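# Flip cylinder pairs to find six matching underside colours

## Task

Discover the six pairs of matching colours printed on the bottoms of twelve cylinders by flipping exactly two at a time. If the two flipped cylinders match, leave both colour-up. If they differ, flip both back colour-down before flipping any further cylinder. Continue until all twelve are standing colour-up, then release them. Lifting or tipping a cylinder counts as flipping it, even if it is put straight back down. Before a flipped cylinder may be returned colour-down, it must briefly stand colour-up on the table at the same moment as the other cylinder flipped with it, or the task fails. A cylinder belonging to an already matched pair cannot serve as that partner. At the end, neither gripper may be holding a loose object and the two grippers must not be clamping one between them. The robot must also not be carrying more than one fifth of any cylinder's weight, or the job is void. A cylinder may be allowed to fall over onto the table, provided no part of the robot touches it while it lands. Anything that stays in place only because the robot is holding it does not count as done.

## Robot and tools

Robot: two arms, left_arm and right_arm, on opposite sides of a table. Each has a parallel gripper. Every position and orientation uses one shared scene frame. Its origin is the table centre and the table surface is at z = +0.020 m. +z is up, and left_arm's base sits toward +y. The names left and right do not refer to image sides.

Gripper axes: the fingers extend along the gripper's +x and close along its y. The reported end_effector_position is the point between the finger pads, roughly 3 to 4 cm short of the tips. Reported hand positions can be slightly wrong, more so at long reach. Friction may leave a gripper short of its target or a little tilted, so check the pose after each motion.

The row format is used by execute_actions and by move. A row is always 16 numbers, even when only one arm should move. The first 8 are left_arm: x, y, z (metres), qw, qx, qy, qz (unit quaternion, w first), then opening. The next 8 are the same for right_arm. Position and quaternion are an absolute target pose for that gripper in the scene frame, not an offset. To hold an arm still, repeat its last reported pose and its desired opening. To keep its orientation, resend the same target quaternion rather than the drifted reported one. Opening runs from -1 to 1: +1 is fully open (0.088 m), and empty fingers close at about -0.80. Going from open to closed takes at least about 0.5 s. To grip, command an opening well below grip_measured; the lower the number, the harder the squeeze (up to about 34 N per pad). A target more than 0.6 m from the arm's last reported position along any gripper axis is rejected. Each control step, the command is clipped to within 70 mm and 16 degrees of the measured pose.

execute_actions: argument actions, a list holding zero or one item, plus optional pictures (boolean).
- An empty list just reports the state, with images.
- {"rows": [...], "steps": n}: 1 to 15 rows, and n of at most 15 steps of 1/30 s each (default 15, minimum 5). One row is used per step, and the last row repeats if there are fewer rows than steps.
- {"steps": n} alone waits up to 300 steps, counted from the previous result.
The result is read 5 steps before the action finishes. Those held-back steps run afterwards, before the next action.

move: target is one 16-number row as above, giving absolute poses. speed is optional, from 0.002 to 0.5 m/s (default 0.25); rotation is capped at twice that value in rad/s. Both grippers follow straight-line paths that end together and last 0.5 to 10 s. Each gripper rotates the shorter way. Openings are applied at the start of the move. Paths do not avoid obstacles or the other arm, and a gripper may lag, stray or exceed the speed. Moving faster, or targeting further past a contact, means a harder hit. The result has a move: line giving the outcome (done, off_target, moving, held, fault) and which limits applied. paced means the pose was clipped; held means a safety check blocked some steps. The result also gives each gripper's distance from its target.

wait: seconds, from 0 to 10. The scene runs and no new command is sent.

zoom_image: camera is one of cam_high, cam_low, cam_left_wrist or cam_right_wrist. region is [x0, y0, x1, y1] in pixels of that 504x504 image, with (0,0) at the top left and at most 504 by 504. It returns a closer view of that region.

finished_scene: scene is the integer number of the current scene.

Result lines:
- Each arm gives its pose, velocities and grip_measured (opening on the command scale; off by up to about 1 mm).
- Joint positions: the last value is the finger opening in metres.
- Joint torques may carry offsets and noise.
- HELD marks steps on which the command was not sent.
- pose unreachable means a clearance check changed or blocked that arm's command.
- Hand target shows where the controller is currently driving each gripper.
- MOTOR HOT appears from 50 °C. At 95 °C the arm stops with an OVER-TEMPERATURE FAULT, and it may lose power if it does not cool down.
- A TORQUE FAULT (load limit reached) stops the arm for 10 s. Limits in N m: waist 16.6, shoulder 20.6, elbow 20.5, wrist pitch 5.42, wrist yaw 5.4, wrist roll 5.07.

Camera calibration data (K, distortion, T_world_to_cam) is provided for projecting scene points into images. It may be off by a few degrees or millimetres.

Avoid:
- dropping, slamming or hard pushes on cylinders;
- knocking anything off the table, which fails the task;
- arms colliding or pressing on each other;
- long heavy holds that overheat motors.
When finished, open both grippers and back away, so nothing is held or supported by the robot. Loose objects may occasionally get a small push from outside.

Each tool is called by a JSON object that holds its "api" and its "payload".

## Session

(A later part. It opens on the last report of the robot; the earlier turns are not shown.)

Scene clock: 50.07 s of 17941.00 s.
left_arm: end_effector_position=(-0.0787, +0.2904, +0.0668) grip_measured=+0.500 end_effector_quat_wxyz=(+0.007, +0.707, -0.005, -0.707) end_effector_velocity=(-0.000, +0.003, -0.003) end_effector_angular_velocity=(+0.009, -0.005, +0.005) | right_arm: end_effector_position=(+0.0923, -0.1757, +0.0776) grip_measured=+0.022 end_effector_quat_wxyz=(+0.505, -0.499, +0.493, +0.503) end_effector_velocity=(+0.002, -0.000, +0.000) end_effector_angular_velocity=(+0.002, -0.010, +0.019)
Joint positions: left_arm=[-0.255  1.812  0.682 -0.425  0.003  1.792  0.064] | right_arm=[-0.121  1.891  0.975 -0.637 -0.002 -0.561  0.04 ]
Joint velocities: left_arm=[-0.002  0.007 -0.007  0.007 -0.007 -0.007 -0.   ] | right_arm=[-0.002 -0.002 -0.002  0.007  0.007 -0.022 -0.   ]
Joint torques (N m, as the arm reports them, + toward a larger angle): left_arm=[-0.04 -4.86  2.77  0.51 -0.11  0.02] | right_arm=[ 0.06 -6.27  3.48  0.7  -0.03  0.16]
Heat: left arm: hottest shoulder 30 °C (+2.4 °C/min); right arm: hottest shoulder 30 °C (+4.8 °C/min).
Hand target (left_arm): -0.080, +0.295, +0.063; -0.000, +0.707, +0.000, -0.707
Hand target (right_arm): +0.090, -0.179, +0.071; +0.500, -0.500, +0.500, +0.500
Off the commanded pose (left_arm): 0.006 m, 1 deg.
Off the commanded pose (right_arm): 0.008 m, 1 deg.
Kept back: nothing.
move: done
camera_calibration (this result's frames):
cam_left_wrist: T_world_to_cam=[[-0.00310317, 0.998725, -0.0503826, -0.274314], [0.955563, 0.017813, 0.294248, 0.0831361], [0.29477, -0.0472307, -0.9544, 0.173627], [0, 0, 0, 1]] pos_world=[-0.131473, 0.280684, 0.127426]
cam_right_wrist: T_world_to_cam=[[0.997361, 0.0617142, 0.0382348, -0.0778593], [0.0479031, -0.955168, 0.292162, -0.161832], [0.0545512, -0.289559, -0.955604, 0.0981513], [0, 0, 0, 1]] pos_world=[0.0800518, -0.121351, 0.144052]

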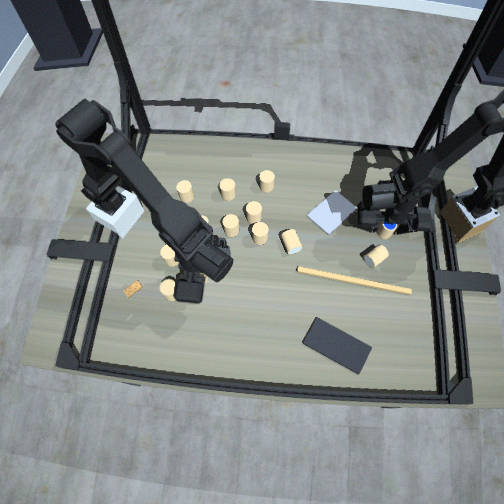

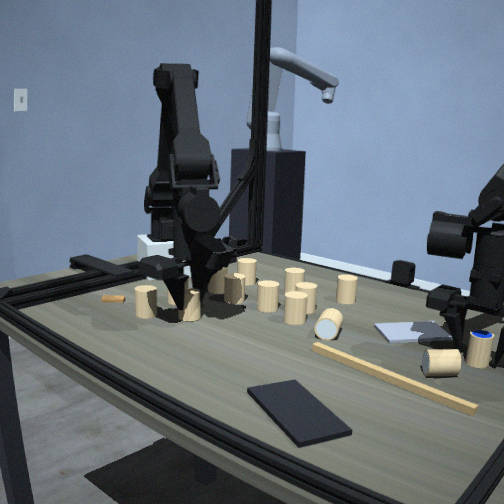

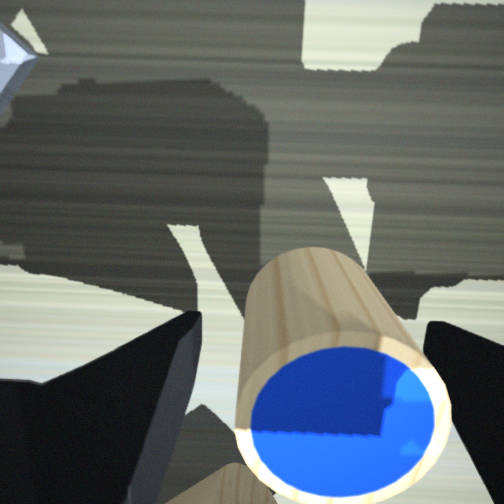

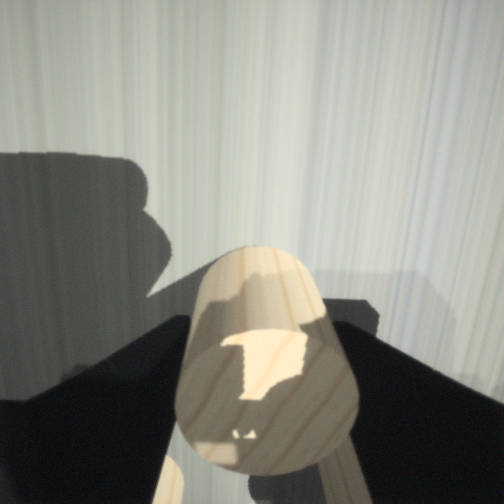

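{"api": "execute_actions", "payload": {"actions": [{"rows":[[-0.08,0.295,0.063,0,0.707,0,-0.707,-0.4,0.091,-0.178,0.074,0.5,-0.5,0.5,0.5,0.6]],"steps":10}]}}

{"api": "execute_actions", "payload": {"actions": [{"rows":[[-0.08,0.295,0.085,0,0.707,0,-0.707,-0.4,0.091,-0.178,0.09,0.5,-0.5,0.5,0.5,0.6],[-0.08,0.295,0.11,0,0.707,0,-0.707,-0.4,0.091,-0.178,0.11,0.5,-0.5,0.5,0.5,0.6],[-0.08,0.295,0.15,0,0.707,0,-0.707,-0.4,0.091,-0.178,0.15,0.5,-0.5,0.5,0.5,0.6]],"steps":14}]}}

{"api": "move", "payload": {"target": [0.019,0.03,0.308,0.5,0.5,-0.5,-0.5,-0.4,0.02,-0.07,0.297,0.707,0,0,0.707,0.7], "speed": 0.4}}

{"api": "execute_actions", "payload": {"actions": [{"rows":[[0.019,0.012,0.308,0.5,0.5,-0.5,-0.5,-0.4,0.02,-0.027,0.298,0.707,0,0,0.707,0.7]],"steps":15}]}}

{"api": "execute_actions", "payload": {"actions": [{"rows":[[0.019,0.012,0.308,0.5,0.5,-0.5,-0.5,-0.4,0.02,-0.027,0.298,0.707,0,0,0.707,-0.4]],"steps":13}]}}

Scene clock: 51.80 s of 17941.00 s.
left_arm: end_effector_position=(-0.0786, +0.2902, +0.0666) grip_measured=+0.016 end_effector_quat_wxyz=(+0.007, +0.708, -0.005, -0.707) end_effector_velocity=(+0.002, +0.005, -0.001) end_effector_angular_velocity=(+0.017, -0.019, -0.009) | right_arm: end_effector_position=(+0.0923, -0.1758, +0.0771) grip_measured=+0.188 end_effector_quat_wxyz=(+0.505, -0.499, +0.493, +0.503) end_effector_velocity=(-0.008, -0.011, -0.007) end_effector_angular_velocity=(-0.060, +0.046, +0.005)
Joint positions: left_arm=[-0.255  1.813  0.682 -0.423  0.003  1.792  0.04 ] | right_arm=[-0.121  1.892  0.974 -0.636 -0.002 -0.561  0.048]
Joint velocities: left_arm=[-0.002 -0.002 -0.007 -0.007 -0.022  0.007  0.003] | right_arm=[-0.002  0.027  0.002 -0.051 -0.007 -0.007  0.161]
Joint torques (N m, as the arm reports them, + toward a larger angle): left_arm=[-0.33 -5.12  2.64  0.44 -0.01 -0.03] | right_arm=[ 0.06 -7.4   4.57 -0.03  0.    0.15]
Heat: left arm: hottest shoulder 30 °C (+2.3 °C/min); right arm: hottest shoulder 30 °C (+4.6 °C/min).
Steps of this call (steps 1 to 47: nothing new was sent; steps 48 to 52: the first 5 steps of this action). Readings (end_effector_position):
48: left_arm (-0.0786, +0.2902, +0.0666) | right_arm (+0.0925, -0.1755, +0.0774)
49: left_arm (-0.0787, +0.2903, +0.0666) | right_arm (+0.0925, -0.1755, +0.0774)
51: left_arm (-0.0786, +0.2902, +0.0666) | right_arm (+0.0924, -0.1755, +0.0774)
52: the state above

Scene clock: 52.27 s of 17941.00 s.
left_arm: end_effector_position=(-0.0792, +0.2930, +0.1331) grip_measured=+0.016 end_effector_quat_wxyz=(+0.004, +0.707, -0.002, -0.707) end_effector_velocity=(+0.003, -0.016, +0.155) end_effector_angular_velocity=(-0.066, -0.007, +0.010) | right_arm: end_effector_position=(+0.0926, -0.1753, +0.1392) grip_measured=+0.595 end_effector_quat_wxyz=(+0.504, -0.499, +0.494, +0.503) end_effector_velocity=(+0.003, +0.012, +0.133) end_effector_angular_velocity=(+0.068, -0.016, +0.010)
Joint positions: left_arm=[-0.255  1.605  0.791 -0.747  0.002  1.792  0.04 ] | right_arm=[-0.121  1.766  1.098 -0.888 -0.002 -0.561  0.068]
Joint velocities: left_arm=[ 0.002 -0.364  0.354 -0.652  0.007 -0.007 -0.   ] | right_arm=[ 0.002 -0.222  0.305 -0.462 -0.022 -0.007  0.002]
Joint torques (N m, as the arm reports them, + toward a larger angle): left_arm=[-0.19 -5.89  4.19 -0.08 -0.02  0.04] | right_arm=[ 0.05 -7.57  5.07 -0.28 -0.03  0.15]
Heat: left arm: hottest shoulder 30 °C (+2.3 °C/min); right arm: hottest shoulder 30 °C (+4.6 °C/min).
Off your previous action's commanded pose (left_arm): 0.006 m, 1 deg at its last step (step 5 of this call).
Off your previous action's commanded pose (right_arm): 0.003 m, 1 deg at its last step (step 5 of this call).
Steps of this call (steps 1 to 5: the last 5 steps of your previous action; steps 6 to 14: the first 9 steps of this action). Readings (end_effector_position):
6: left_arm (-0.0790, +0.2920, +0.0677) | right_arm (+0.0911, -0.1776, +0.0773)
7: left_arm (-0.0800, +0.2964, +0.0722) | right_arm (+0.0895, -0.1802, +0.0803)
9: left_arm (-0.0819, +0.3048, +0.0900) | right_arm (+0.0859, -0.1861, +0.0962)
13: left_arm (-0.0794, +0.2942, +0.1273) | right_arm (+0.0921, -0.1761, +0.1339)
14: the state above

Scene clock: 55.43 s of 17941.00 s.
left_arm: end_effector_position=(+0.0181, +0.0355, +0.3098) grip_measured=+0.016 end_effector_quat_wxyz=(+0.495, +0.502, -0.502, -0.501) end_effector_velocity=(+0.002, +0.000, -0.003) end_effector_angular_velocity=(+0.002, +0.008, +0.010) | right_arm: end_effector_position=(+0.0218, -0.0683, +0.3026) grip_measured=+0.700 end_effector_quat_wxyz=(+0.711, -0.002, -0.012, +0.703) end_effector_velocity=(-0.002, +0.000, +0.001) end_effector_angular_velocity=(+0.011, -0.027, +0.009)
Joint positions: left_arm=[-0.064  1.932  1.004  0.921  0.421  1.582  0.04 ] | right_arm=[ 0.047  1.389  0.445  0.959 -0.379 -0.013  0.073]
Joint velocities: left_arm=[ 0.002  0.007 -0.002  0.007 -0.007 -0.007 -0.   ] | right_arm=[ 0.002  0.007 -0.002  0.022 -0.007 -0.022 -0.   ]
Joint torques (N m, as the arm reports them, + toward a larger angle): left_arm=[-0.41 -8.34  6.7   1.87  0.1  -0.13] | right_arm=[ 0.3  -4.69  4.8   1.52  0.06  0.19]
Heat: left arm: hottest shoulder 30 °C (+2.2 °C/min); right arm: hottest shoulder 30 °C (+4.3 °C/min).
Hand target (left_arm): +0.019, +0.032, +0.309; +0.496, +0.500, -0.503, -0.501
Hand target (right_arm): +0.021, -0.069, +0.296; +0.711, -0.003, -0.003, +0.703
Off your previous action's commanded pose (left_arm): 0.008 m, 1 deg at its last step (step 5 of this call).
Off your previous action's commanded pose (right_arm): 0.006 m, 0 deg at its last step (step 5 of this call).
Off the commanded pose (left_arm): 0.006 m, 1 deg.
Off the commanded pose (right_arm): 0.006 m, 2 deg.
Kept back: nothing.
move: done
camera_calibration (this result's frames):
cam_left_wrist: T_world_to_cam=[[0.00907576, -0.0268938, -0.999597, 0.32305], [0.957441, 0.288626, 0.00092762, 0.00496757], [0.288485, -0.957064, 0.0283687, 0.0929145], [0, 0, 0, 1]] pos_world=[-0.0344925, 0.0961794, 0.320279]
cam_right_wrist: T_world_to_cam=[[0.996175, -0.0412975, 0.0770021, -0.0414714], [0.0615535, -0.293795, -0.953884, 0.300366], [0.0620159, 0.954976, -0.290129, 0.231576], [0, 0, 0, 1]] pos_world=[0.00846279, -0.134616, 0.356895]

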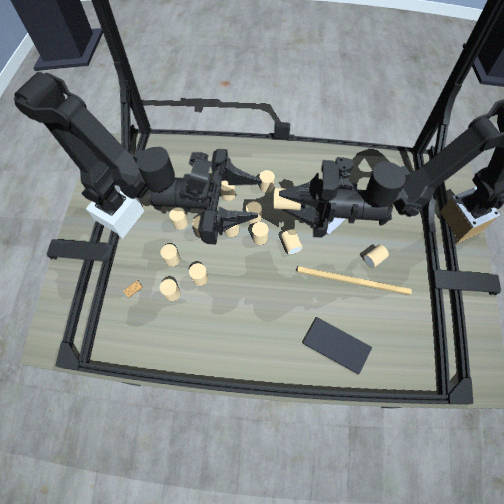

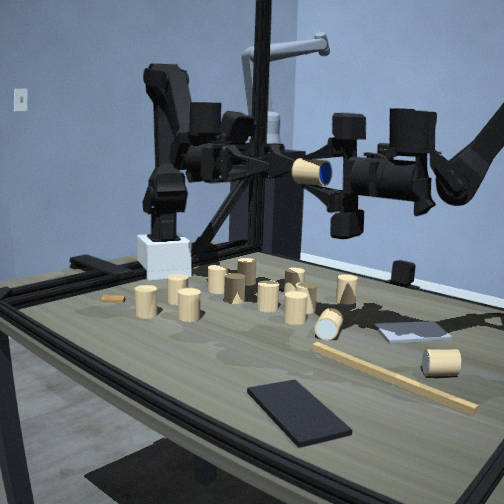

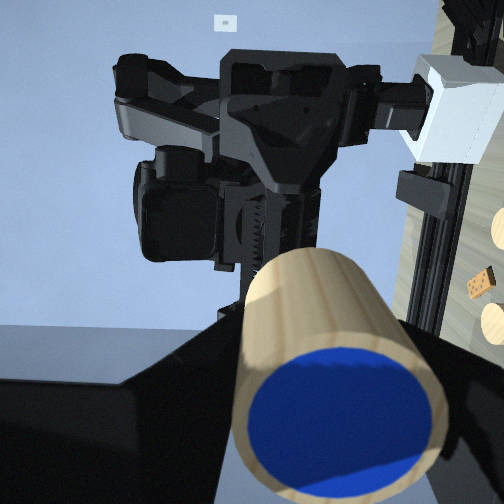

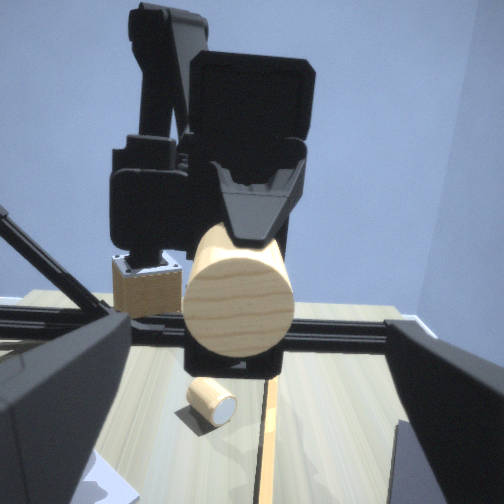

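Scene clock: 55.77 s of 17941.00 s.
left_arm: end_effector_position=(+0.0176, +0.0167, +0.3094) grip_measured=+0.015 end_effector_quat_wxyz=(+0.498, +0.500, -0.502, -0.500) end_effector_velocity=(+0.011, -0.011, -0.001) end_effector_angular_velocity=(+0.002, +0.038, +0.049) | right_arm: end_effector_position=(+0.0196, -0.0328, +0.2965) grip_measured=+0.700 end_effector_quat_wxyz=(+0.707, -0.003, -0.000, +0.707) end_effector_velocity=(+0.007, +0.026, +0.017) end_effector_angular_velocity=(+0.035, -0.020, -0.020)
Joint positions: left_arm=[-0.085  1.989  1.08   0.91   0.397  1.574  0.04 ] | right_arm=[ 0.1    1.535  0.558  0.972 -0.336 -0.006  0.073]
Joint velocities: left_arm=[-0.002  0.037  0.056 -0.022 -0.051 -0.037  0.001] | right_arm=[ 0.017  0.071  0.115 -0.007  0.037 -0.007 -0.   ]
Joint torques (N m, as the arm reports them, + toward a larger angle): left_arm=[-0.27 -8.82  7.28  1.61 -0.14 -0.2 ] | right_arm=[ 0.32 -5.62  7.13  1.5   0.03  0.19]
Heat: left arm: hottest shoulder 30 °C (+2.2 °C/min); right arm: hottest shoulder 30 °C (+4.3 °C/min).
Steps of this call (steps 1 to 10: the first 10 steps of this action). Readings (end_effector_position):
1: left_arm (+0.0186, +0.0335, +0.3098) | right_arm (+0.0222, -0.0645, +0.3018)
2: left_arm (+0.0193, +0.0297, +0.3107) | right_arm (+0.0211, -0.0579, +0.3014)
4: left_arm (+0.0190, +0.0232, +0.3108) | right_arm (+0.0194, -0.0458, +0.2978)
8: left_arm (+0.0173, +0.0178, +0.3095) | right_arm (+0.0192, -0.0351, +0.2951)
10: the state above

Scene clock: 56.20 s of 17941.00 s.
left_arm: end_effector_position=(+0.0198, +0.0158, +0.3101) grip_measured=+0.015 end_effector_quat_wxyz=(+0.501, +0.501, -0.500, -0.498) end_effector_velocity=(-0.003, +0.000, -0.001) end_effector_angular_velocity=(+0.007, +0.025, -0.010) | right_arm: end_effector_position=(+0.0185, -0.0296, +0.2978) grip_measured=+0.023 end_effector_quat_wxyz=(+0.706, -0.002, -0.001, +0.708) end_effector_velocity=(-0.000, -0.001, +0.002) end_effector_angular_velocity=(+0.007, -0.010, +0.005)
Joint positions: left_arm=[-0.083  1.993  1.087  0.908  0.392  1.574  0.04 ] | right_arm=[ 0.106  1.544  0.57   0.972 -0.334 -0.005  0.04 ]
Joint velocities: left_arm=[-0.002 -0.002 -0.002 -0.007  0.007 -0.022 -0.   ] | right_arm=[-0.002 -0.002 -0.002  0.007 -0.007 -0.007  0.   ]
Joint torques (N m, as the arm reports them, + toward a larger angle): left_arm=[-0.25 -8.61  7.09  1.54  0.02 -0.15] | right_arm=[-0.04 -5.68  7.39  1.48  0.06  0.18]
Heat: left arm: hottest shoulder 30 °C (+2.1 °C/min); right arm: hottest shoulder 30 °C (+4.3 °C/min).
Off your previous action's commanded pose (left_arm): 0.004 m, 0 deg at its last step (step 5 of this call).
Off your previous action's commanded pose (right_arm): 0.004 m, 0 deg at its last step (step 5 of this call).
Steps of this call (steps 1 to 5: the last 5 steps of your previous action; steps 6 to 13: the first 8 steps of this action). Readings (end_effector_position):
6: left_arm (+0.0182, +0.0157, +0.3101) | right_arm (+0.0198, -0.0303, +0.2978)
7: left_arm (+0.0183, +0.0156, +0.3100) | right_arm (+0.0198, -0.0302, +0.2976)
9: left_arm (+0.0183, +0.0156, +0.3102) | right_arm (+0.0198, -0.0300, +0.2976)
13: the state above

{"api": "execute_actions", "payload": {"actions": [{"rows":[[0.019,0.012,0.308,0.5,0.5,-0.5,-0.5,0.7,0.02,-0.027,0.298,0.707,0,0,0.707,-0.4]],"steps":6}]}}

{"api": "execute_actions", "payload": {"actions": [{"rows":[[0.019,0.06,0.308,0.5,0.5,-0.5,-0.5,0.7,0.02,-0.04,0.298,0.707,0,0,0.707,-0.4]],"steps":8}]}}

{"api": "move", "payload": {"target": [0.018,0.12,0.308,0.5,0.5,-0.5,-0.5,0.7,0.07,-0.083,0.13,0.5,-0.5,0.5,0.5,-0.4], "speed": 0.4}}

{"api": "move", "payload": {"target": [0.018,0.12,0.308,0.5,0.5,-0.5,-0.5,0.7,0.07,-0.083,0.07,0.5,-0.5,0.5,0.5,-0.4], "speed": 0.12}}

{"api": "execute_actions", "payload": {"actions": [{"rows":[[0.018,0.12,0.308,0.5,0.5,-0.5,-0.5,0.7,0.07,-0.083,0.072,0.5,-0.5,0.5,0.5,0.6]],"steps":8}]}}

{"api": "execute_actions", "payload": {"actions": [{"rows":[[0.018,0.12,0.308,0.5,0.5,-0.5,-0.5,0.7,0.07,-0.083,0.135,0.5,-0.5,0.5,0.5,0.6]],"steps":12}]}}

{"api": "move", "payload": {"target": [0.018,0.08,0.308,0.5,0.5,-0.5,-0.5,0.7,0.143,-0.24,0.14,0.5,-0.5,0.5,0.5,0.6], "speed": 0.3}}

Scene clock: 56.80 s of 17941.00 s.
left_arm: end_effector_position=(+0.0198, +0.0157, +0.3099) grip_measured=+0.015 end_effector_quat_wxyz=(+0.500, +0.501, -0.500, -0.498) end_effector_velocity=(+0.002, +0.000, -0.004) end_effector_angular_velocity=(+0.020, +0.016, +0.020) | right_arm: end_effector_position=(+0.0185, -0.0296, +0.2976) grip_measured=+0.023 end_effector_quat_wxyz=(+0.706, -0.002, -0.001, +0.708) end_effector_velocity=(-0.000, -0.001, -0.002) end_effector_angular_velocity=(-0.007, -0.020, +0.005)
Joint positions: left_arm=[-0.083  1.993  1.087  0.908  0.392  1.574  0.04 ] | right_arm=[ 0.106  1.544  0.57   0.972 -0.334 -0.005  0.04 ]
Joint velocities: left_arm=[-0.002 -0.002 -0.002 -0.022 -0.022 -0.007 -0.   ] | right_arm=[-0.002 -0.002 -0.002 -0.007 -0.007 -0.022 -0.   ]
Joint torques (N m, as the arm reports them, + toward a larger angle): left_arm=[-0.2  -8.62  6.97  1.57  0.   -0.16] | right_arm=[-0.03 -5.66  7.43  1.47  0.06  0.19]
Heat: left arm: hottest shoulder 30 °C (+2.1 °C/min); right arm: hottest shoulder 30 °C (+4.2 °C/min).
Off your previous action's commanded pose (left_arm): 0.004 m, 0 deg at its last step (step 5 of this call).
Off your previous action's commanded pose (right_arm): 0.003 m, 0 deg at its last step (step 5 of this call).
Steps of this call (steps 1 to 5: the last 5 steps of your previous action; steps 6 to 17: nothing new was sent; step 18: the first step of this action). Readings (end_effector_position):
18: the state above

Scene clock: 57.07 s of 17941.00 s.
left_arm: end_effector_position=(+0.0172, +0.0317, +0.3078) grip_measured=+0.635 end_effector_quat_wxyz=(+0.498, +0.499, -0.502, -0.501) end_effector_velocity=(+0.011, +0.195, -0.039) end_effector_angular_velocity=(+0.092, +0.062, +0.024) | right_arm: end_effector_position=(+0.0199, -0.0322, +0.2968) grip_measured=+0.023 end_effector_quat_wxyz=(+0.707, -0.002, -0.000, +0.707) end_effector_velocity=(+0.010, -0.042, -0.004) end_effector_angular_velocity=(-0.016, -0.001, -0.015)
Joint positions: left_arm=[-0.07   1.951  1.014  0.937  0.416  1.574  0.07 ] | right_arm=[ 0.1    1.537  0.561  0.972 -0.336 -0.005  0.04 ]
Joint velocities: left_arm=[ 0.222 -0.491 -0.833  0.242  0.198 -0.022  0.044] | right_arm=[-0.081 -0.144 -0.139 -0.022 -0.066 -0.007 -0.   ]
Joint torques (N m, as the arm reports them, + toward a larger angle): left_arm=[  0.6  -11.53   4.73   1.74   0.08  -0.14] | right_arm=[-0.28 -8.41  4.98  1.39 -0.14  0.19]
Heat: left arm: hottest shoulder 30 °C (+2.1 °C/min); right arm: hottest shoulder 30 °C (+4.2 °C/min).
Off your previous action's commanded pose (left_arm): 0.004 m, 0 deg at its last step (step 5 of this call).
Off your previous action's commanded pose (right_arm): 0.003 m, 0 deg at its last step (step 5 of this call).
Steps of this call (steps 1 to 5: the last 5 steps of your previous action; steps 6 to 8: the first 3 steps of this action). Readings (end_effector_position):
6: left_arm (+0.0184, +0.0187, +0.3109) | right_arm (+0.0190, -0.0298, +0.2970)
7: left_arm (+0.0173, +0.0249, +0.3096) | right_arm (+0.0194, -0.0309, +0.2968)
8: the state above

Scene clock: 60.07 s of 17941.00 s.
left_arm: end_effector_position=(+0.0190, +0.1166, +0.3082) grip_measured=+0.700 end_effector_quat_wxyz=(+0.499, +0.501, -0.501, -0.499) end_effector_velocity=(+0.002, +0.001, -0.001) end_effector_angular_velocity=(+0.006, +0.011, +0.010) | right_arm: end_effector_position=(+0.0695, -0.0856, +0.1334) grip_measured=+0.023 end_effector_quat_wxyz=(+0.500, -0.497, +0.498, +0.505) end_effector_velocity=(+0.003, -0.003, +0.001) end_effector_angular_velocity=(-0.028, +0.003, -0.000)
Joint positions: left_arm=[0.044 1.711 0.689 1.022 0.524 1.574 0.073] | right_arm=[ 0.057  2.027  1.429 -0.966 -0.009 -0.384  0.04 ]
Joint velocities: left_arm=[ 0.002 -0.002 -0.002 -0.007 -0.007 -0.007 -0.   ] | right_arm=[-0.007  0.012  0.022 -0.037  0.007 -0.007 -0.   ]
Joint torques (N m, as the arm reports them, + toward a larger angle): left_arm=[ 0.64 -9.07  3.97  1.72  0.15 -0.06] | right_arm=[ 0.31 -8.99  6.88 -0.09  0.01 -0.14]
Heat: left arm: hottest shoulder 31 °C (+3.0 °C/min); right arm: hottest shoulder 30 °C (+4.1 °C/min).
Hand target (left_arm): +0.018, +0.120, +0.308; +0.500, +0.500, -0.500, -0.500
Hand target (right_arm): +0.069, -0.084, +0.131; +0.496, -0.501, +0.499, +0.504
Off your previous action's commanded pose (left_arm): 0.010 m, 0 deg at its last step (step 5 of this call).
Off your previous action's commanded pose (right_arm): 0.004 m, 0 deg at its last step (step 5 of this call).
Off the commanded pose (left_arm): 0.004 m, 0 deg.
Off the commanded pose (right_arm): 0.004 m, 1 deg.
Kept back: nothing.
move: done
camera_calibration (this result's frames):
cam_left_wrist: T_world_to_cam=[[0.00324212, -0.0331154, -0.999446, 0.324418], [0.955861, 0.293745, -0.00663213, -0.0175489], [0.293802, -0.95531, 0.032606, 0.168684], [0, 0, 0, 1]] pos_world=[-0.0338372, 0.177044, 0.318622]
cam_right_wrist: T_world_to_cam=[[0.997724, 0.0627676, 0.0246231, -0.0608721], [0.0526276, -0.953261, 0.29753, -0.0918819], [0.0421475, -0.295557, -0.954395, 0.179016], [0, 0, 0, 1]] pos_world=[0.0580241, -0.0308572, 0.199689]

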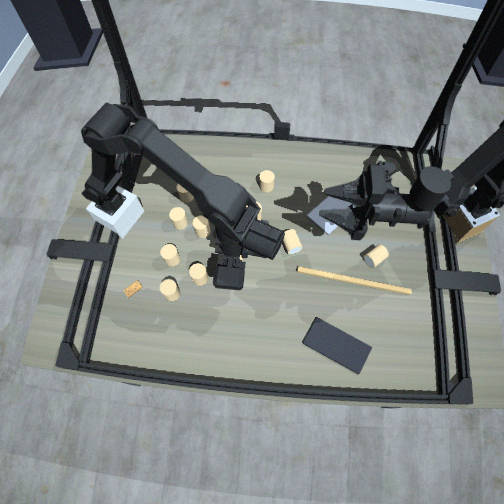

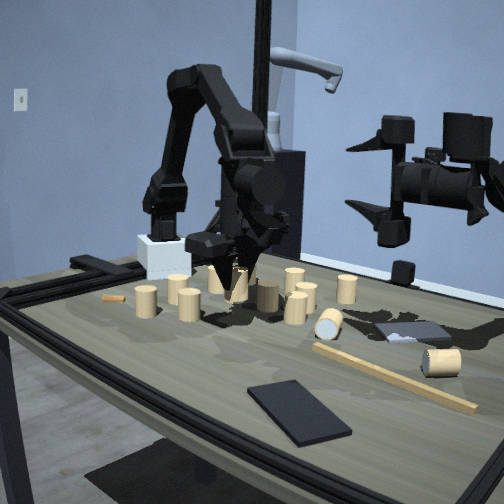

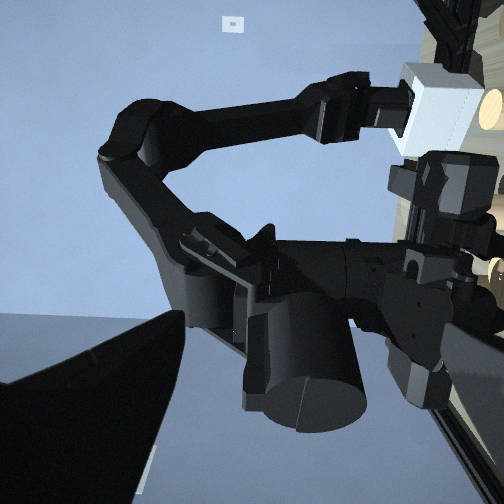

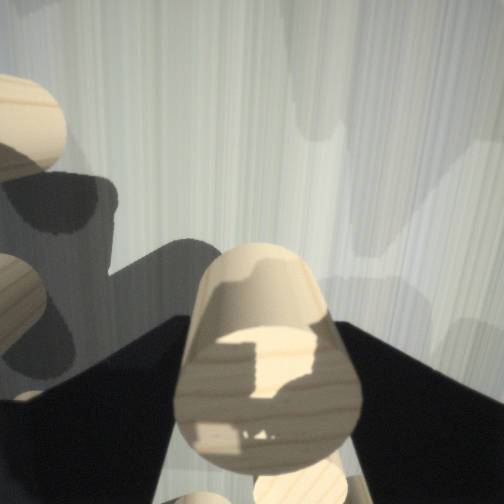

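Scene clock: 61.07 s of 17941.00 s.
left_arm: end_effector_position=(+0.0188, +0.1168, +0.3080) grip_measured=+0.700 end_effector_quat_wxyz=(+0.499, +0.501, -0.501, -0.499) end_effector_velocity=(-0.003, +0.001, +0.001) end_effector_angular_velocity=(+0.002, +0.023, -0.010) | right_arm: end_effector_position=(+0.0718, -0.0806, +0.0785) grip_measured=+0.023 end_effector_quat_wxyz=(+0.505, -0.497, +0.493, +0.504) end_effector_velocity=(-0.003, -0.000, -0.002) end_effector_angular_velocity=(+0.006, +0.021, +0.005)
Joint positions: left_arm=[0.044 1.711 0.687 1.023 0.524 1.574 0.073] | right_arm=[ 0.059  2.128  1.345 -0.769 -0.003 -0.38   0.04 ]
Joint velocities: left_arm=[-0.002 -0.007 -0.002 -0.007  0.007 -0.022 -0.   ] | right_arm=[-0.002  0.002 -0.007  0.007 -0.022 -0.007  0.   ]
Joint torques (N m, as the arm reports them, + toward a larger angle): left_arm=[ 0.25 -8.93  4.29  1.76  0.12 -0.11] | right_arm=[ 0.27 -8.73  4.01  0.51  0.    0.18]
Heat: left arm: hottest shoulder 31 °C (+3.0 °C/min); right arm: hottest shoulder 30 °C (+4.1 °C/min).
Hand target (left_arm): +0.018, +0.120, +0.308; +0.500, +0.500, -0.500, -0.500
Hand target (right_arm): +0.070, -0.084, +0.070; +0.500, -0.500, +0.500, +0.500
Off the commanded pose (left_arm): 0.003 m, 0 deg.
Off the commanded pose (right_arm): 0.009 m, 1 deg.
Kept back: nothing.
move: off_target (right_arm)
camera_calibration (this result's frames):
cam_left_wrist: T_world_to_cam=[[0.00324212, -0.0331154, -0.999446, 0.324153], [0.955861, 0.293745, -0.00663213, -0.01749], [0.293802, -0.95531, 0.032606, 0.168957], [0, 0, 0, 1]] pos_world=[-0.0339729, 0.177279, 0.318349]
cam_right_wrist: T_world_to_cam=[[0.997531, 0.0605125, 0.035633, -0.063164], [0.0476504, -0.955986, 0.289517, -0.0700547], [0.051584, -0.287105, -0.956509, 0.128187], [0, 0, 0, 1]] pos_world=[0.0597338, -0.0263461, 0.145145]

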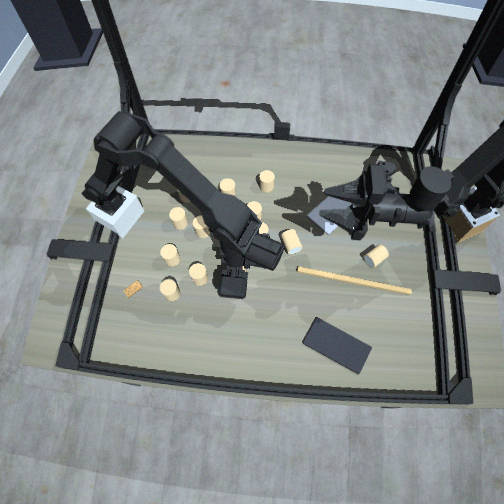

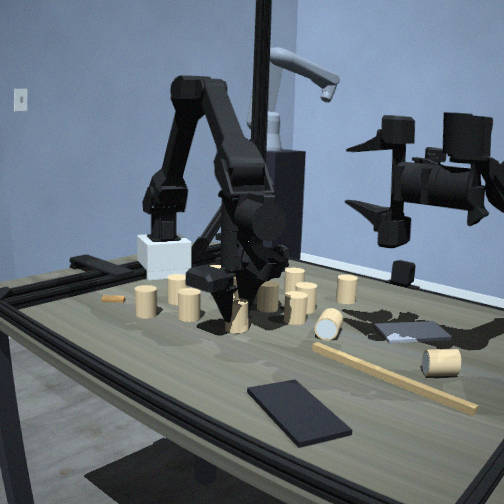

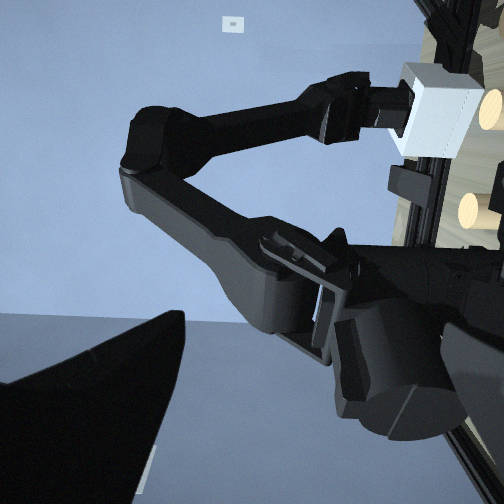

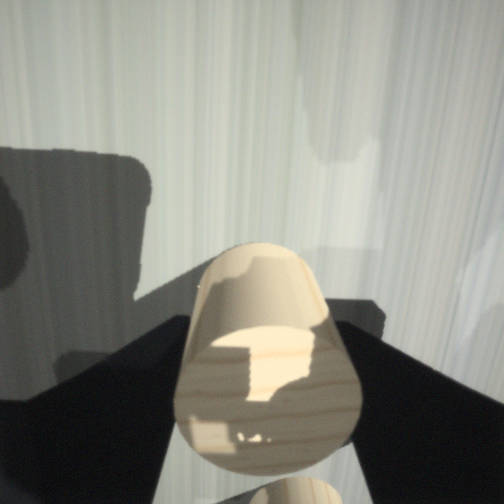

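Scene clock: 61.17 s of 17941.00 s.
left_arm: end_effector_position=(+0.0188, +0.1168, +0.3080) grip_measured=+0.700 end_effector_quat_wxyz=(+0.499, +0.501, -0.501, -0.499) end_effector_velocity=(-0.003, +0.001, +0.001) end_effector_angular_velocity=(+0.002, -0.006, -0.010) | right_arm: end_effector_position=(+0.0718, -0.0806, +0.0785) grip_measured=+0.032 end_effector_quat_wxyz=(+0.505, -0.497, +0.494, +0.504) end_effector_velocity=(-0.003, -0.002, -0.001) end_effector_angular_velocity=(-0.009, +0.011, +0.010)
Joint positions: left_arm=[0.044 1.711 0.687 1.023 0.524 1.574 0.073] | right_arm=[ 0.059  2.128  1.345 -0.769 -0.003 -0.38   0.041]
Joint velocities: left_arm=[-0.002 -0.007 -0.002 -0.007  0.007  0.007 -0.   ] | right_arm=[ 0.002  0.002 -0.002 -0.007 -0.007 -0.007  0.038]
Joint torques (N m, as the arm reports them, + toward a larger angle): left_arm=[ 0.37 -9.08  3.94  1.8   0.13 -0.15] | right_arm=[ 0.28 -8.92  4.63  0.27  0.    0.17]
Heat: left arm: hottest shoulder 31 °C (+3.0 °C/min); right arm: hottest shoulder 30 °C (+4.1 °C/min).
Steps of this call (steps 1 to 3: the first 3 steps of this action). Readings (end_effector_position):
1: left_arm (+0.0188, +0.1168, +0.3080) | right_arm (+0.0718, -0.0806, +0.0785)
2: left_arm (+0.0188, +0.1168, +0.3080) | right_arm (+0.0718, -0.0806, +0.0785)
3: the state above

Scene clock: 61.57 s of 17941.00 s.
left_arm: end_effector_position=(+0.0188, +0.1169, +0.3082) grip_measured=+0.700 end_effector_quat_wxyz=(+0.499, +0.501, -0.501, -0.499) end_effector_velocity=(-0.000, +0.000, -0.004) end_effector_angular_velocity=(+0.019, +0.018, +0.005) | right_arm: end_effector_position=(+0.0707, -0.0833, +0.1218) grip_measured=+0.586 end_effector_quat_wxyz=(+0.499, -0.500, +0.500, +0.501) end_effector_velocity=(+0.014, +0.036, +0.159) end_effector_angular_velocity=(+0.191, -0.068, +0.005)
Joint positions: left_arm=[0.044 1.71  0.687 1.023 0.524 1.574 0.073] | right_arm=[ 0.059  2.059  1.427 -0.94  -0.002 -0.38   0.068]
Joint velocities: left_arm=[-0.002 -0.002 -0.002 -0.022 -0.007 -0.007 -0.   ] | right_arm=[-0.002 -0.252  0.295 -0.344 -0.007 -0.007  0.006]
Joint torques (N m, as the arm reports them, + toward a larger angle): left_arm=[ 0.12 -9.08  4.12  1.72  0.18 -0.14] | right_arm=[  0.27 -10.48   5.42  -0.25  -0.02   0.16]
Heat: left arm: hottest shoulder 31 °C (+3.0 °C/min); right arm: hottest shoulder 30 °C (+4.0 °C/min).
Off your previous action's commanded pose (left_arm): 0.003 m, 0 deg at its last step (step 5 of this call).
Off your previous action's commanded pose (right_arm): 0.006 m, 1 deg at its last step (step 5 of this call).
Steps of this call (steps 1 to 5: the last 5 steps of your previous action; steps 6 to 12: the first 7 steps of this action). Readings (end_effector_position):
6: left_arm (+0.0188, +0.1169, +0.3082) | right_arm (+0.0707, -0.0831, +0.0822)
7: left_arm (+0.0188, +0.1169, +0.3082) | right_arm (+0.0689, -0.0879, +0.0872)
9: left_arm (+0.0188, +0.1169, +0.3082) | right_arm (+0.0684, -0.0890, +0.1013)
12: the state above

Scene clock: 63.10 s of 17941.00 s.
left_arm: end_effector_position=(+0.0174, +0.0834, +0.3101) grip_measured=+0.700 end_effector_quat_wxyz=(+0.500, +0.500, -0.502, -0.498) end_effector_velocity=(+0.002, +0.000, -0.002) end_effector_angular_velocity=(+0.015, +0.015, +0.010) | right_arm: end_effector_position=(+0.1432, -0.2375, +0.1401) grip_measured=+0.600 end_effector_quat_wxyz=(+0.499, -0.499, +0.503, +0.500) end_effector_velocity=(+0.000, -0.005, +0.002) end_effector_angular_velocity=(+0.004, +0.007, +0.005)
Joint positions: left_arm=[-0.01   1.801  0.808  0.998  0.47   1.573  0.073] | right_arm=[-0.386  1.723  1.051 -0.904 -0.001 -0.82   0.068]
Joint velocities: left_arm=[ 0.002 -0.002  0.002 -0.022 -0.007 -0.007 -0.   ] | right_arm=[-0.017 -0.012 -0.007 -0.007 -0.007 -0.022 -0.   ]
Joint torques (N m, as the arm reports them, + toward a larger angle): left_arm=[-0.46 -7.01  6.4   1.41 -0.05 -0.14] | right_arm=[-0.29 -9.1   4.19  0.26 -0.18 -0.22]
Heat: left arm: hottest shoulder 31 °C (+3.0 °C/min); right arm: hottest shoulder 31 °C (+4.1 °C/min).
Hand target (left_arm): +0.018, +0.080, +0.308; +0.500, +0.500, -0.500, -0.500
Hand target (right_arm): +0.142, -0.239, +0.141; +0.499, -0.499, +0.501, +0.501
Off your previous action's commanded pose (left_arm): 0.003 m, 0 deg at its last step (step 5 of this call).
Off your previous action's commanded pose (right_arm): 0.005 m, 0 deg at its last step (step 5 of this call).
Off the commanded pose (left_arm): 0.004 m, 0 deg.
Off the commanded pose (right_arm): 0.002 m, 0 deg.
Kept back: nothing.
move: done
camera_calibration (this result's frames):
cam_left_wrist: T_world_to_cam=[[0.00528203, -0.0378717, -0.999269, 0.325511], [0.955874, 0.293714, -0.00607892, -0.0064398], [0.293729, -0.955143, 0.0377519, 0.135748], [0, 0, 0, 1]] pos_world=[-0.035437, 0.143878, 0.320109]
cam_right_wrist: T_world_to_cam=[[0.99814, 0.055459, 0.0253277, -0.126988], [0.0449274, -0.949881, 0.309368, -0.242278], [0.0412155, -0.307654, -0.950605, 0.134058], [0, 0, 0, 1]] pos_world=[0.132111, -0.181849, 0.205606]

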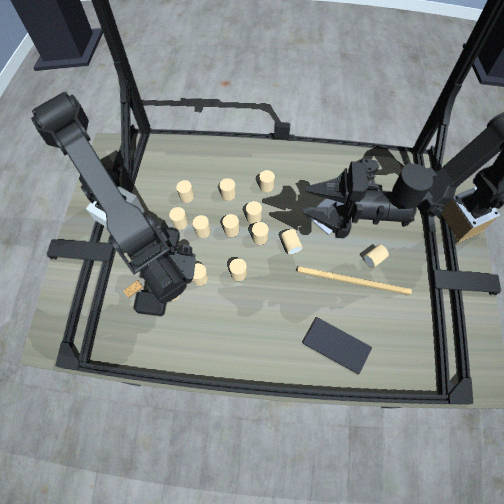

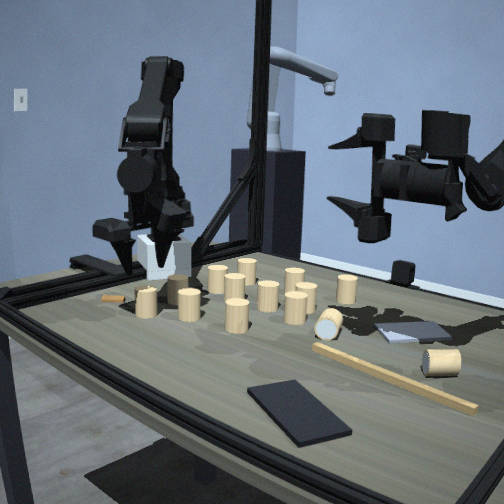

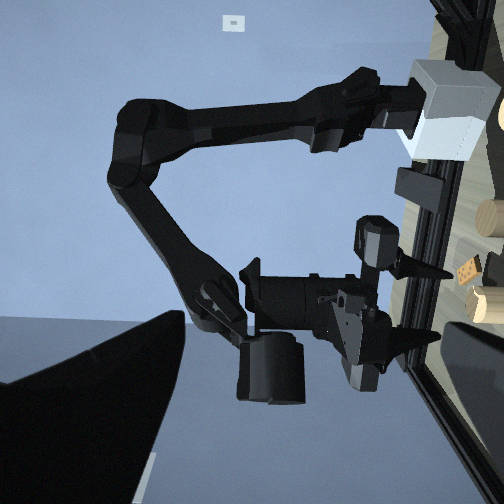

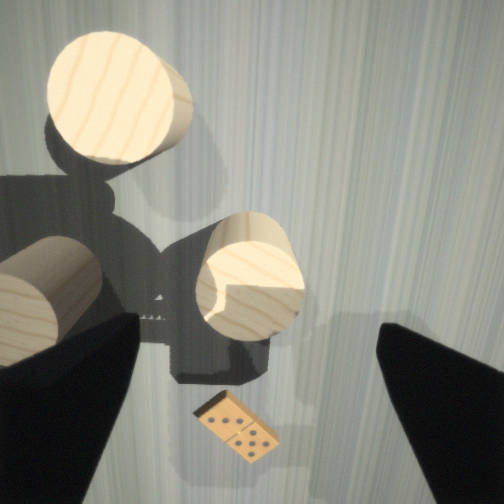

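{"api": "execute_actions", "payload": {"actions": [{"rows":[[0.018,0.06,0.308,0.5,0.5,-0.5,-0.5,0.7,0.14,-0.244,0.11,0.5,-0.5,0.5,0.5,0.6],[0.018,0.06,0.308,0.5,0.5,-0.5,-0.5,0.7,0.14,-0.244,0.09,0.5,-0.5,0.5,0.5,0.6],[0.018,0.06,0.308,0.5,0.5,-0.5,-0.5,0.7,0.14,-0.244,0.067,0.5,-0.5,0.5,0.5,0.6]],"steps":15}]}}

{"api": "execute_actions", "payload": {"actions": [{"rows":[[0.018,0.06,0.308,0.5,0.5,-0.5,-0.5,0.7,0.14,-0.244,0.067,0.5,-0.5,0.5,0.5,-0.4]],"steps":9}]}}

{"api": "execute_actions", "payload": {"actions": [{"rows":[[0.018,0.06,0.308,0.5,0.5,-0.5,-0.5,0.7,0.14,-0.244,0.15,0.5,-0.5,0.5,0.5,-0.4]],"steps":14}]}}

{"api": "move", "payload": {"target": [0.018,0.065,0.308,0.5,0.5,-0.5,-0.5,0.7,0.02,-0.03,0.3,0.707,0,0,0.707,-0.4], "speed": 0.45}}

{"api": "execute_actions", "payload": {"actions": [{"rows":[[0.019,0.012,0.309,0.5,0.5,-0.5,-0.5,0.7,0.02,-0.03,0.3,0.707,0,0,0.707,-0.4]],"steps":15}]}}

{"api": "execute_actions", "payload": {"actions": [{"rows":[[0.019,0.012,0.309,0.5,0.5,-0.5,-0.5,-0.4,0.02,-0.03,0.3,0.707,0,0,0.707,-0.4]],"steps":13}]}}

Scene clock: 64.03 s of 17941.00 s.
left_arm: end_effector_position=(+0.0168, +0.0644, +0.3108) grip_measured=+0.700 end_effector_quat_wxyz=(+0.500, +0.500, -0.503, -0.498) end_effector_velocity=(+0.004, -0.010, -0.002) end_effector_angular_velocity=(+0.015, +0.015, +0.005) | right_arm: end_effector_position=(+0.1371, -0.2451, +0.0759) grip_measured=+0.600 end_effector_quat_wxyz=(+0.498, -0.499, +0.503, +0.500) end_effector_velocity=(+0.030, +0.027, -0.051) end_effector_angular_velocity=(+0.116, -0.116, -0.000)
Joint positions: left_arm=[-0.035  1.853  0.881  0.978  0.446  1.573  0.073] | right_arm=[-0.392  1.833  0.885 -0.631 -0.002 -0.825  0.068]
Joint velocities: left_arm=[-0.002  0.027  0.046 -0.037 -0.007 -0.007 -0.   ] | right_arm=[-0.007  0.154 -0.056  0.374 -0.007 -0.007 -0.   ]
Joint torques (N m, as the arm reports them, + toward a larger angle): left_arm=[-0.07 -7.23  6.66  1.43 -0.03 -0.11] | right_arm=[-0.23 -7.45  4.05  0.36 -0.05 -0.22]
Heat: left arm: hottest shoulder 31 °C (+3.0 °C/min); right arm: hottest shoulder 31 °C (+4.1 °C/min).
Steps of this call (steps 1 to 18: nothing new was sent; steps 19 to 28: the first 10 steps of this action). Readings (end_effector_position):
19: left_arm (+0.0180, +0.0811, +0.3099) | right_arm (+0.1443, -0.2369, +0.1369)
20: left_arm (+0.0185, +0.0774, +0.3102) | right_arm (+0.1456, -0.2360, +0.1318)
22: left_arm (+0.0177, +0.0706, +0.3108) | right_arm (+0.1444, -0.2378, +0.1143)
26: left_arm (+0.0163, +0.0653, +0.3106) | right_arm (+0.1363, -0.2458, +0.0817)
28: the state above

Scene clock: 64.33 s of 17941.00 s.
left_arm: end_effector_position=(+0.0174, +0.0634, +0.3110) grip_measured=+0.700 end_effector_quat_wxyz=(+0.500, +0.500, -0.503, -0.497) end_effector_velocity=(-0.002, -0.001, +0.001) end_effector_angular_velocity=(+0.002, -0.006, -0.010) | right_arm: end_effector_position=(+0.1415, -0.2412, +0.0721) grip_measured=+0.137 end_effector_quat_wxyz=(+0.506, -0.499, +0.496, +0.500) end_effector_velocity=(-0.002, +0.001, -0.010) end_effector_angular_velocity=(+0.005, +0.027, +0.005)
Joint positions: left_arm=[-0.035  1.856  0.886  0.976  0.444  1.573  0.073] | right_arm=[-0.392  1.847  0.884 -0.594 -0.002 -0.826  0.046]
Joint velocities: left_arm=[-0.002 -0.002  0.002 -0.007  0.007  0.007 -0.   ] | right_arm=[-0.002  0.037 -0.002  0.022 -0.022 -0.007 -0.179]
Joint torques (N m, as the arm reports them, + toward a larger angle): left_arm=[-0.08 -7.13  6.6   1.36 -0.14 -0.09] | right_arm=[-0.31 -6.73  3.55  0.29 -0.04 -0.22]
Heat: left arm: hottest shoulder 31 °C (+3.0 °C/min); right arm: hottest shoulder 31 °C (+4.0 °C/min).
Off your previous action's commanded pose (left_arm): 0.005 m, 0 deg at its last step (step 5 of this call).
Off your previous action's commanded pose (right_arm): 0.007 m, 1 deg at its last step (step 5 of this call).
Steps of this call (steps 1 to 5: the last 5 steps of your previous action; steps 6 to 9: the first 4 steps of this action). Readings (end_effector_position):
6: left_arm (+0.0174, +0.0635, +0.3109) | right_arm (+0.1413, -0.2414, +0.0733)
7: left_arm (+0.0174, +0.0635, +0.3111) | right_arm (+0.1414, -0.2412, +0.0728)
9: the state above

Scene clock: 64.80 s of 17941.00 s.
left_arm: end_effector_position=(+0.0175, +0.0633, +0.3110) grip_measured=+0.700 end_effector_quat_wxyz=(+0.500, +0.500, -0.503, -0.497) end_effector_velocity=(-0.000, +0.000, -0.001) end_effector_angular_velocity=(+0.007, -0.004, +0.005) | right_arm: end_effector_position=(+0.1416, -0.2414, +0.1407) grip_measured=+0.022 end_effector_quat_wxyz=(+0.505, -0.499, +0.496, +0.500) end_effector_velocity=(-0.019, -0.018, +0.068) end_effector_angular_velocity=(-0.096, +0.094, +0.010)
Joint positions: left_arm=[-0.035  1.856  0.887  0.976  0.444  1.573  0.073] | right_arm=[-0.393  1.695  1.021 -0.884 -0.001 -0.826  0.04 ]
Joint velocities: left_arm=[-0.002 -0.002 -0.002 -0.007 -0.007  0.007 -0.   ] | right_arm=[ 0.002 -0.1    0.183 -0.418  0.007 -0.007 -0.   ]
Joint torques (N m, as the arm reports them, + toward a larger angle): left_arm=[-0.11 -7.44  6.59  1.46 -0.13 -0.14] | right_arm=[-0.28 -7.68  5.71 -0.2  -0.07 -0.2 ]
Heat: left arm: hottest shoulder 31 °C (+3.0 °C/min); right arm: hottest shoulder 31 °C (+4.0 °C/min).
Off your previous action's commanded pose (left_arm): 0.004 m, 0 deg at its last step (step 5 of this call).
Off your previous action's commanded pose (right_arm): 0.006 m, 1 deg at its last step (step 5 of this call).
Steps of this call (steps 1 to 5: the last 5 steps of your previous action; steps 6 to 14: the first 9 steps of this action). Readings (end_effector_position):
6: left_arm (+0.0175, +0.0633, +0.3110) | right_arm (+0.1402, -0.2427, +0.0775)
7: left_arm (+0.0175, +0.0633, +0.3110) | right_arm (+0.1354, -0.2471, +0.0853)
9: left_arm (+0.0175, +0.0633, +0.3110) | right_arm (+0.1351, -0.2473, +0.1063)
13: left_arm (+0.0175, +0.0633, +0.3110) | right_arm (+0.1420, -0.2410, +0.1377)
14: the state above

Scene clock: 67.60 s of 17941.00 s.
left_arm: end_effector_position=(+0.0177, +0.0634, +0.3110) grip_measured=+0.700 end_effector_quat_wxyz=(+0.500, +0.500, -0.503, -0.497) end_effector_velocity=(+0.002, +0.001, +0.002) end_effector_angular_velocity=(-0.007, +0.004, +0.010) | right_arm: end_effector_position=(+0.0221, -0.0288, +0.3050) grip_measured=+0.021 end_effector_quat_wxyz=(+0.711, -0.003, -0.011, +0.703) end_effector_velocity=(-0.004, +0.000, -0.006) end_effector_angular_velocity=(-0.012, +0.011, +0.025)
Joint positions: left_arm=[-0.035  1.856  0.887  0.976  0.444  1.573  0.073] | right_arm=[ 0.101  1.533  0.584  0.961 -0.325 -0.016  0.04 ]
Joint velocities: left_arm=[ 0.002 -0.002 -0.002  0.007 -0.007 -0.007  0.   ] | right_arm=[ 0.002  0.012 -0.007  0.007 -0.022  0.007 -0.   ]
Joint torques (N m, as the arm reports them, + toward a larger angle): left_arm=[ 0.03 -9.12  4.81  1.76  0.13 -0.13] | right_arm=[ 0.29 -5.86  4.92  1.59  0.04  0.19]
Heat: left arm: hottest shoulder 32 °C (+4.0 °C/min); right arm: hottest shoulder 31 °C (+4.0 °C/min).
Hand target (left_arm): +0.018, +0.065, +0.308; +0.500, +0.500, -0.500, -0.500
Hand target (right_arm): +0.021, -0.029, +0.299; +0.711, -0.004, -0.003, +0.704
Off your previous action's commanded pose (left_arm): 0.004 m, 0 deg at its last step (step 5 of this call).
Off your previous action's commanded pose (right_arm): 0.007 m, 1 deg at its last step (step 5 of this call).
Off the commanded pose (left_arm): 0.003 m, 0 deg.
Off the commanded pose (right_arm): 0.006 m, 1 deg.
Kept back: nothing.
move: done
camera_calibration (this result's frames):
cam_left_wrist: T_world_to_cam=[[0.00565592, -0.038962, -0.999225, 0.325648], [0.955876, 0.293707, -0.00604173, -0.000826472], [0.293715, -0.955101, 0.0389041, 0.116161], [0, 0, 0, 1]] pos_world=[-0.0351701, 0.123876, 0.320871]
cam_right_wrist: T_world_to_cam=[[0.996111, -0.0406929, 0.0781455, -0.0407167], [0.0626195, -0.296954, -0.952836, 0.313733], [0.0619793, 0.954024, -0.293251, 0.195459], [0, 0, 0, 1]] pos_world=[0.00879821, -0.0949658, 0.359436]

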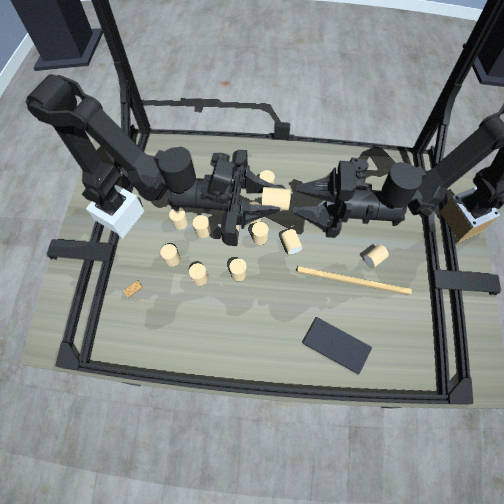

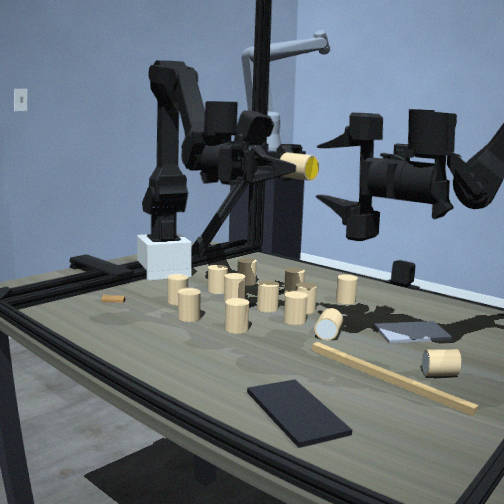

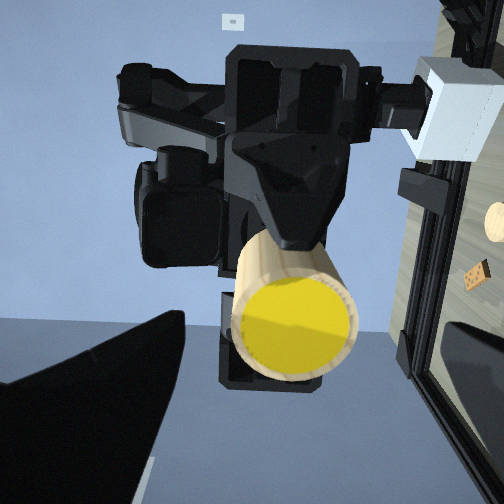

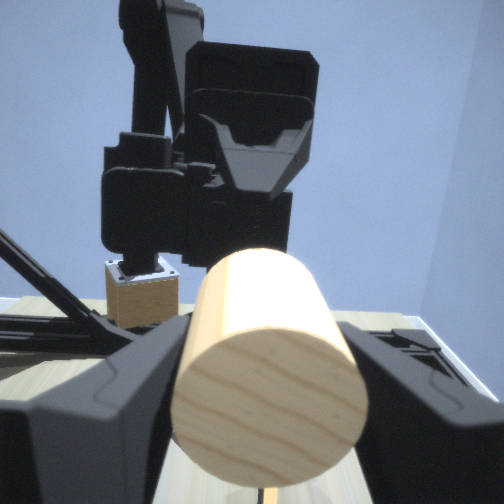

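Scene clock: 67.93 s of 17941.00 s.
left_arm: end_effector_position=(+0.0164, +0.0194, +0.3123) grip_measured=+0.700 end_effector_quat_wxyz=(+0.499, +0.499, -0.504, -0.498) end_effector_velocity=(+0.020, -0.034, +0.003) end_effector_angular_velocity=(+0.007, +0.011, +0.059) | right_arm: end_effector_position=(+0.0212, -0.0289, +0.3047) grip_measured=+0.022 end_effector_quat_wxyz=(+0.709, +0.000, -0.007, +0.706) end_effector_velocity=(-0.003, -0.001, -0.002) end_effector_angular_velocity=(-0.002, -0.007, +0.019)
Joint positions: left_arm=[-0.085  1.977  1.069  0.915  0.398  1.573  0.073] | right_arm=[ 0.101  1.533  0.583  0.962 -0.331 -0.006  0.04 ]
Joint velocities: left_arm=[-0.007  0.1    0.173 -0.081 -0.066 -0.007  0.   ] | right_arm=[-0.002  0.002 -0.007  0.007 -0.022 -0.007 -0.   ]
Joint torques (N m, as the arm reports them, + toward a larger angle): left_arm=[-0.11 -8.44  6.95  1.52 -0.13 -0.12] | right_arm=[ 0.06 -6.67  4.92  1.41 -0.13  0.21]
Heat: left arm: hottest shoulder 32 °C (+4.0 °C/min); right arm: hottest shoulder 31 °C (+4.0 °C/min).
Steps of this call (steps 1 to 10: the first 10 steps of this action). Readings (end_effector_position):
1: left_arm (+0.0187, +0.0592, +0.3105) | right_arm (+0.0222, -0.0289, +0.3049)
2: left_arm (+0.0196, +0.0517, +0.3114) | right_arm (+0.0221, -0.0289, +0.3049)
4: left_arm (+0.0185, +0.0371, +0.3125) | right_arm (+0.0217, -0.0290, +0.3047)
8: left_arm (+0.0154, +0.0224, +0.3122) | right_arm (+0.0213, -0.0290, +0.3047)
10: the state above

Scene clock: 68.37 s of 17941.00 s.
left_arm: end_effector_position=(+0.0183, +0.0151, +0.3143) grip_measured=+0.020 end_effector_quat_wxyz=(+0.501, +0.499, -0.504, -0.497) end_effector_velocity=(+0.003, -0.001, -0.003) end_effector_angular_velocity=(+0.025, +0.032, +0.010) | right_arm: end_effector_position=(+0.0210, -0.0294, +0.3033) grip_measured=+0.022 end_effector_quat_wxyz=(+0.708, +0.000, -0.005, +0.706) end_effector_velocity=(-0.001, -0.002, -0.004) end_effector_angular_velocity=(-0.012, -0.003, +0.005)
Joint positions: left_arm=[-0.086  1.988  1.092  0.906  0.395  1.572  0.04 ] | right_arm=[ 0.101  1.533  0.58   0.961 -0.331 -0.003  0.04 ]
Joint velocities: left_arm=[ 0.002 -0.002  0.007 -0.037 -0.007 -0.022  0.   ] | right_arm=[-0.002 -0.002 -0.007 -0.007 -0.007 -0.007 -0.   ]
Joint torques (N m, as the arm reports them, + toward a larger angle): left_arm=[-0.09 -8.45  6.85  1.49 -0.16 -0.09] | right_arm=[ 0.08 -6.64  5.32  1.45 -0.13  0.13]
Heat: left arm: hottest shoulder 32 °C (+4.0 °C/min); right arm: hottest shoulder 31 °C (+4.0 °C/min).
Off your previous action's commanded pose (left_arm): 0.006 m, 1 deg at its last step (step 5 of this call).
Off your previous action's commanded pose (right_arm): 0.005 m, 1 deg at its last step (step 5 of this call).
Steps of this call (steps 1 to 5: the last 5 steps of your previous action; steps 6 to 13: the first 8 steps of this action). Readings (end_effector_position):
6: left_arm (+0.0180, +0.0162, +0.3130) | right_arm (+0.0211, -0.0289, +0.3047)
7: left_arm (+0.0181, +0.0160, +0.3130) | right_arm (+0.0211, -0.0289, +0.3047)
9: left_arm (+0.0182, +0.0157, +0.3130) | right_arm (+0.0211, -0.0290, +0.3046)
13: the state above


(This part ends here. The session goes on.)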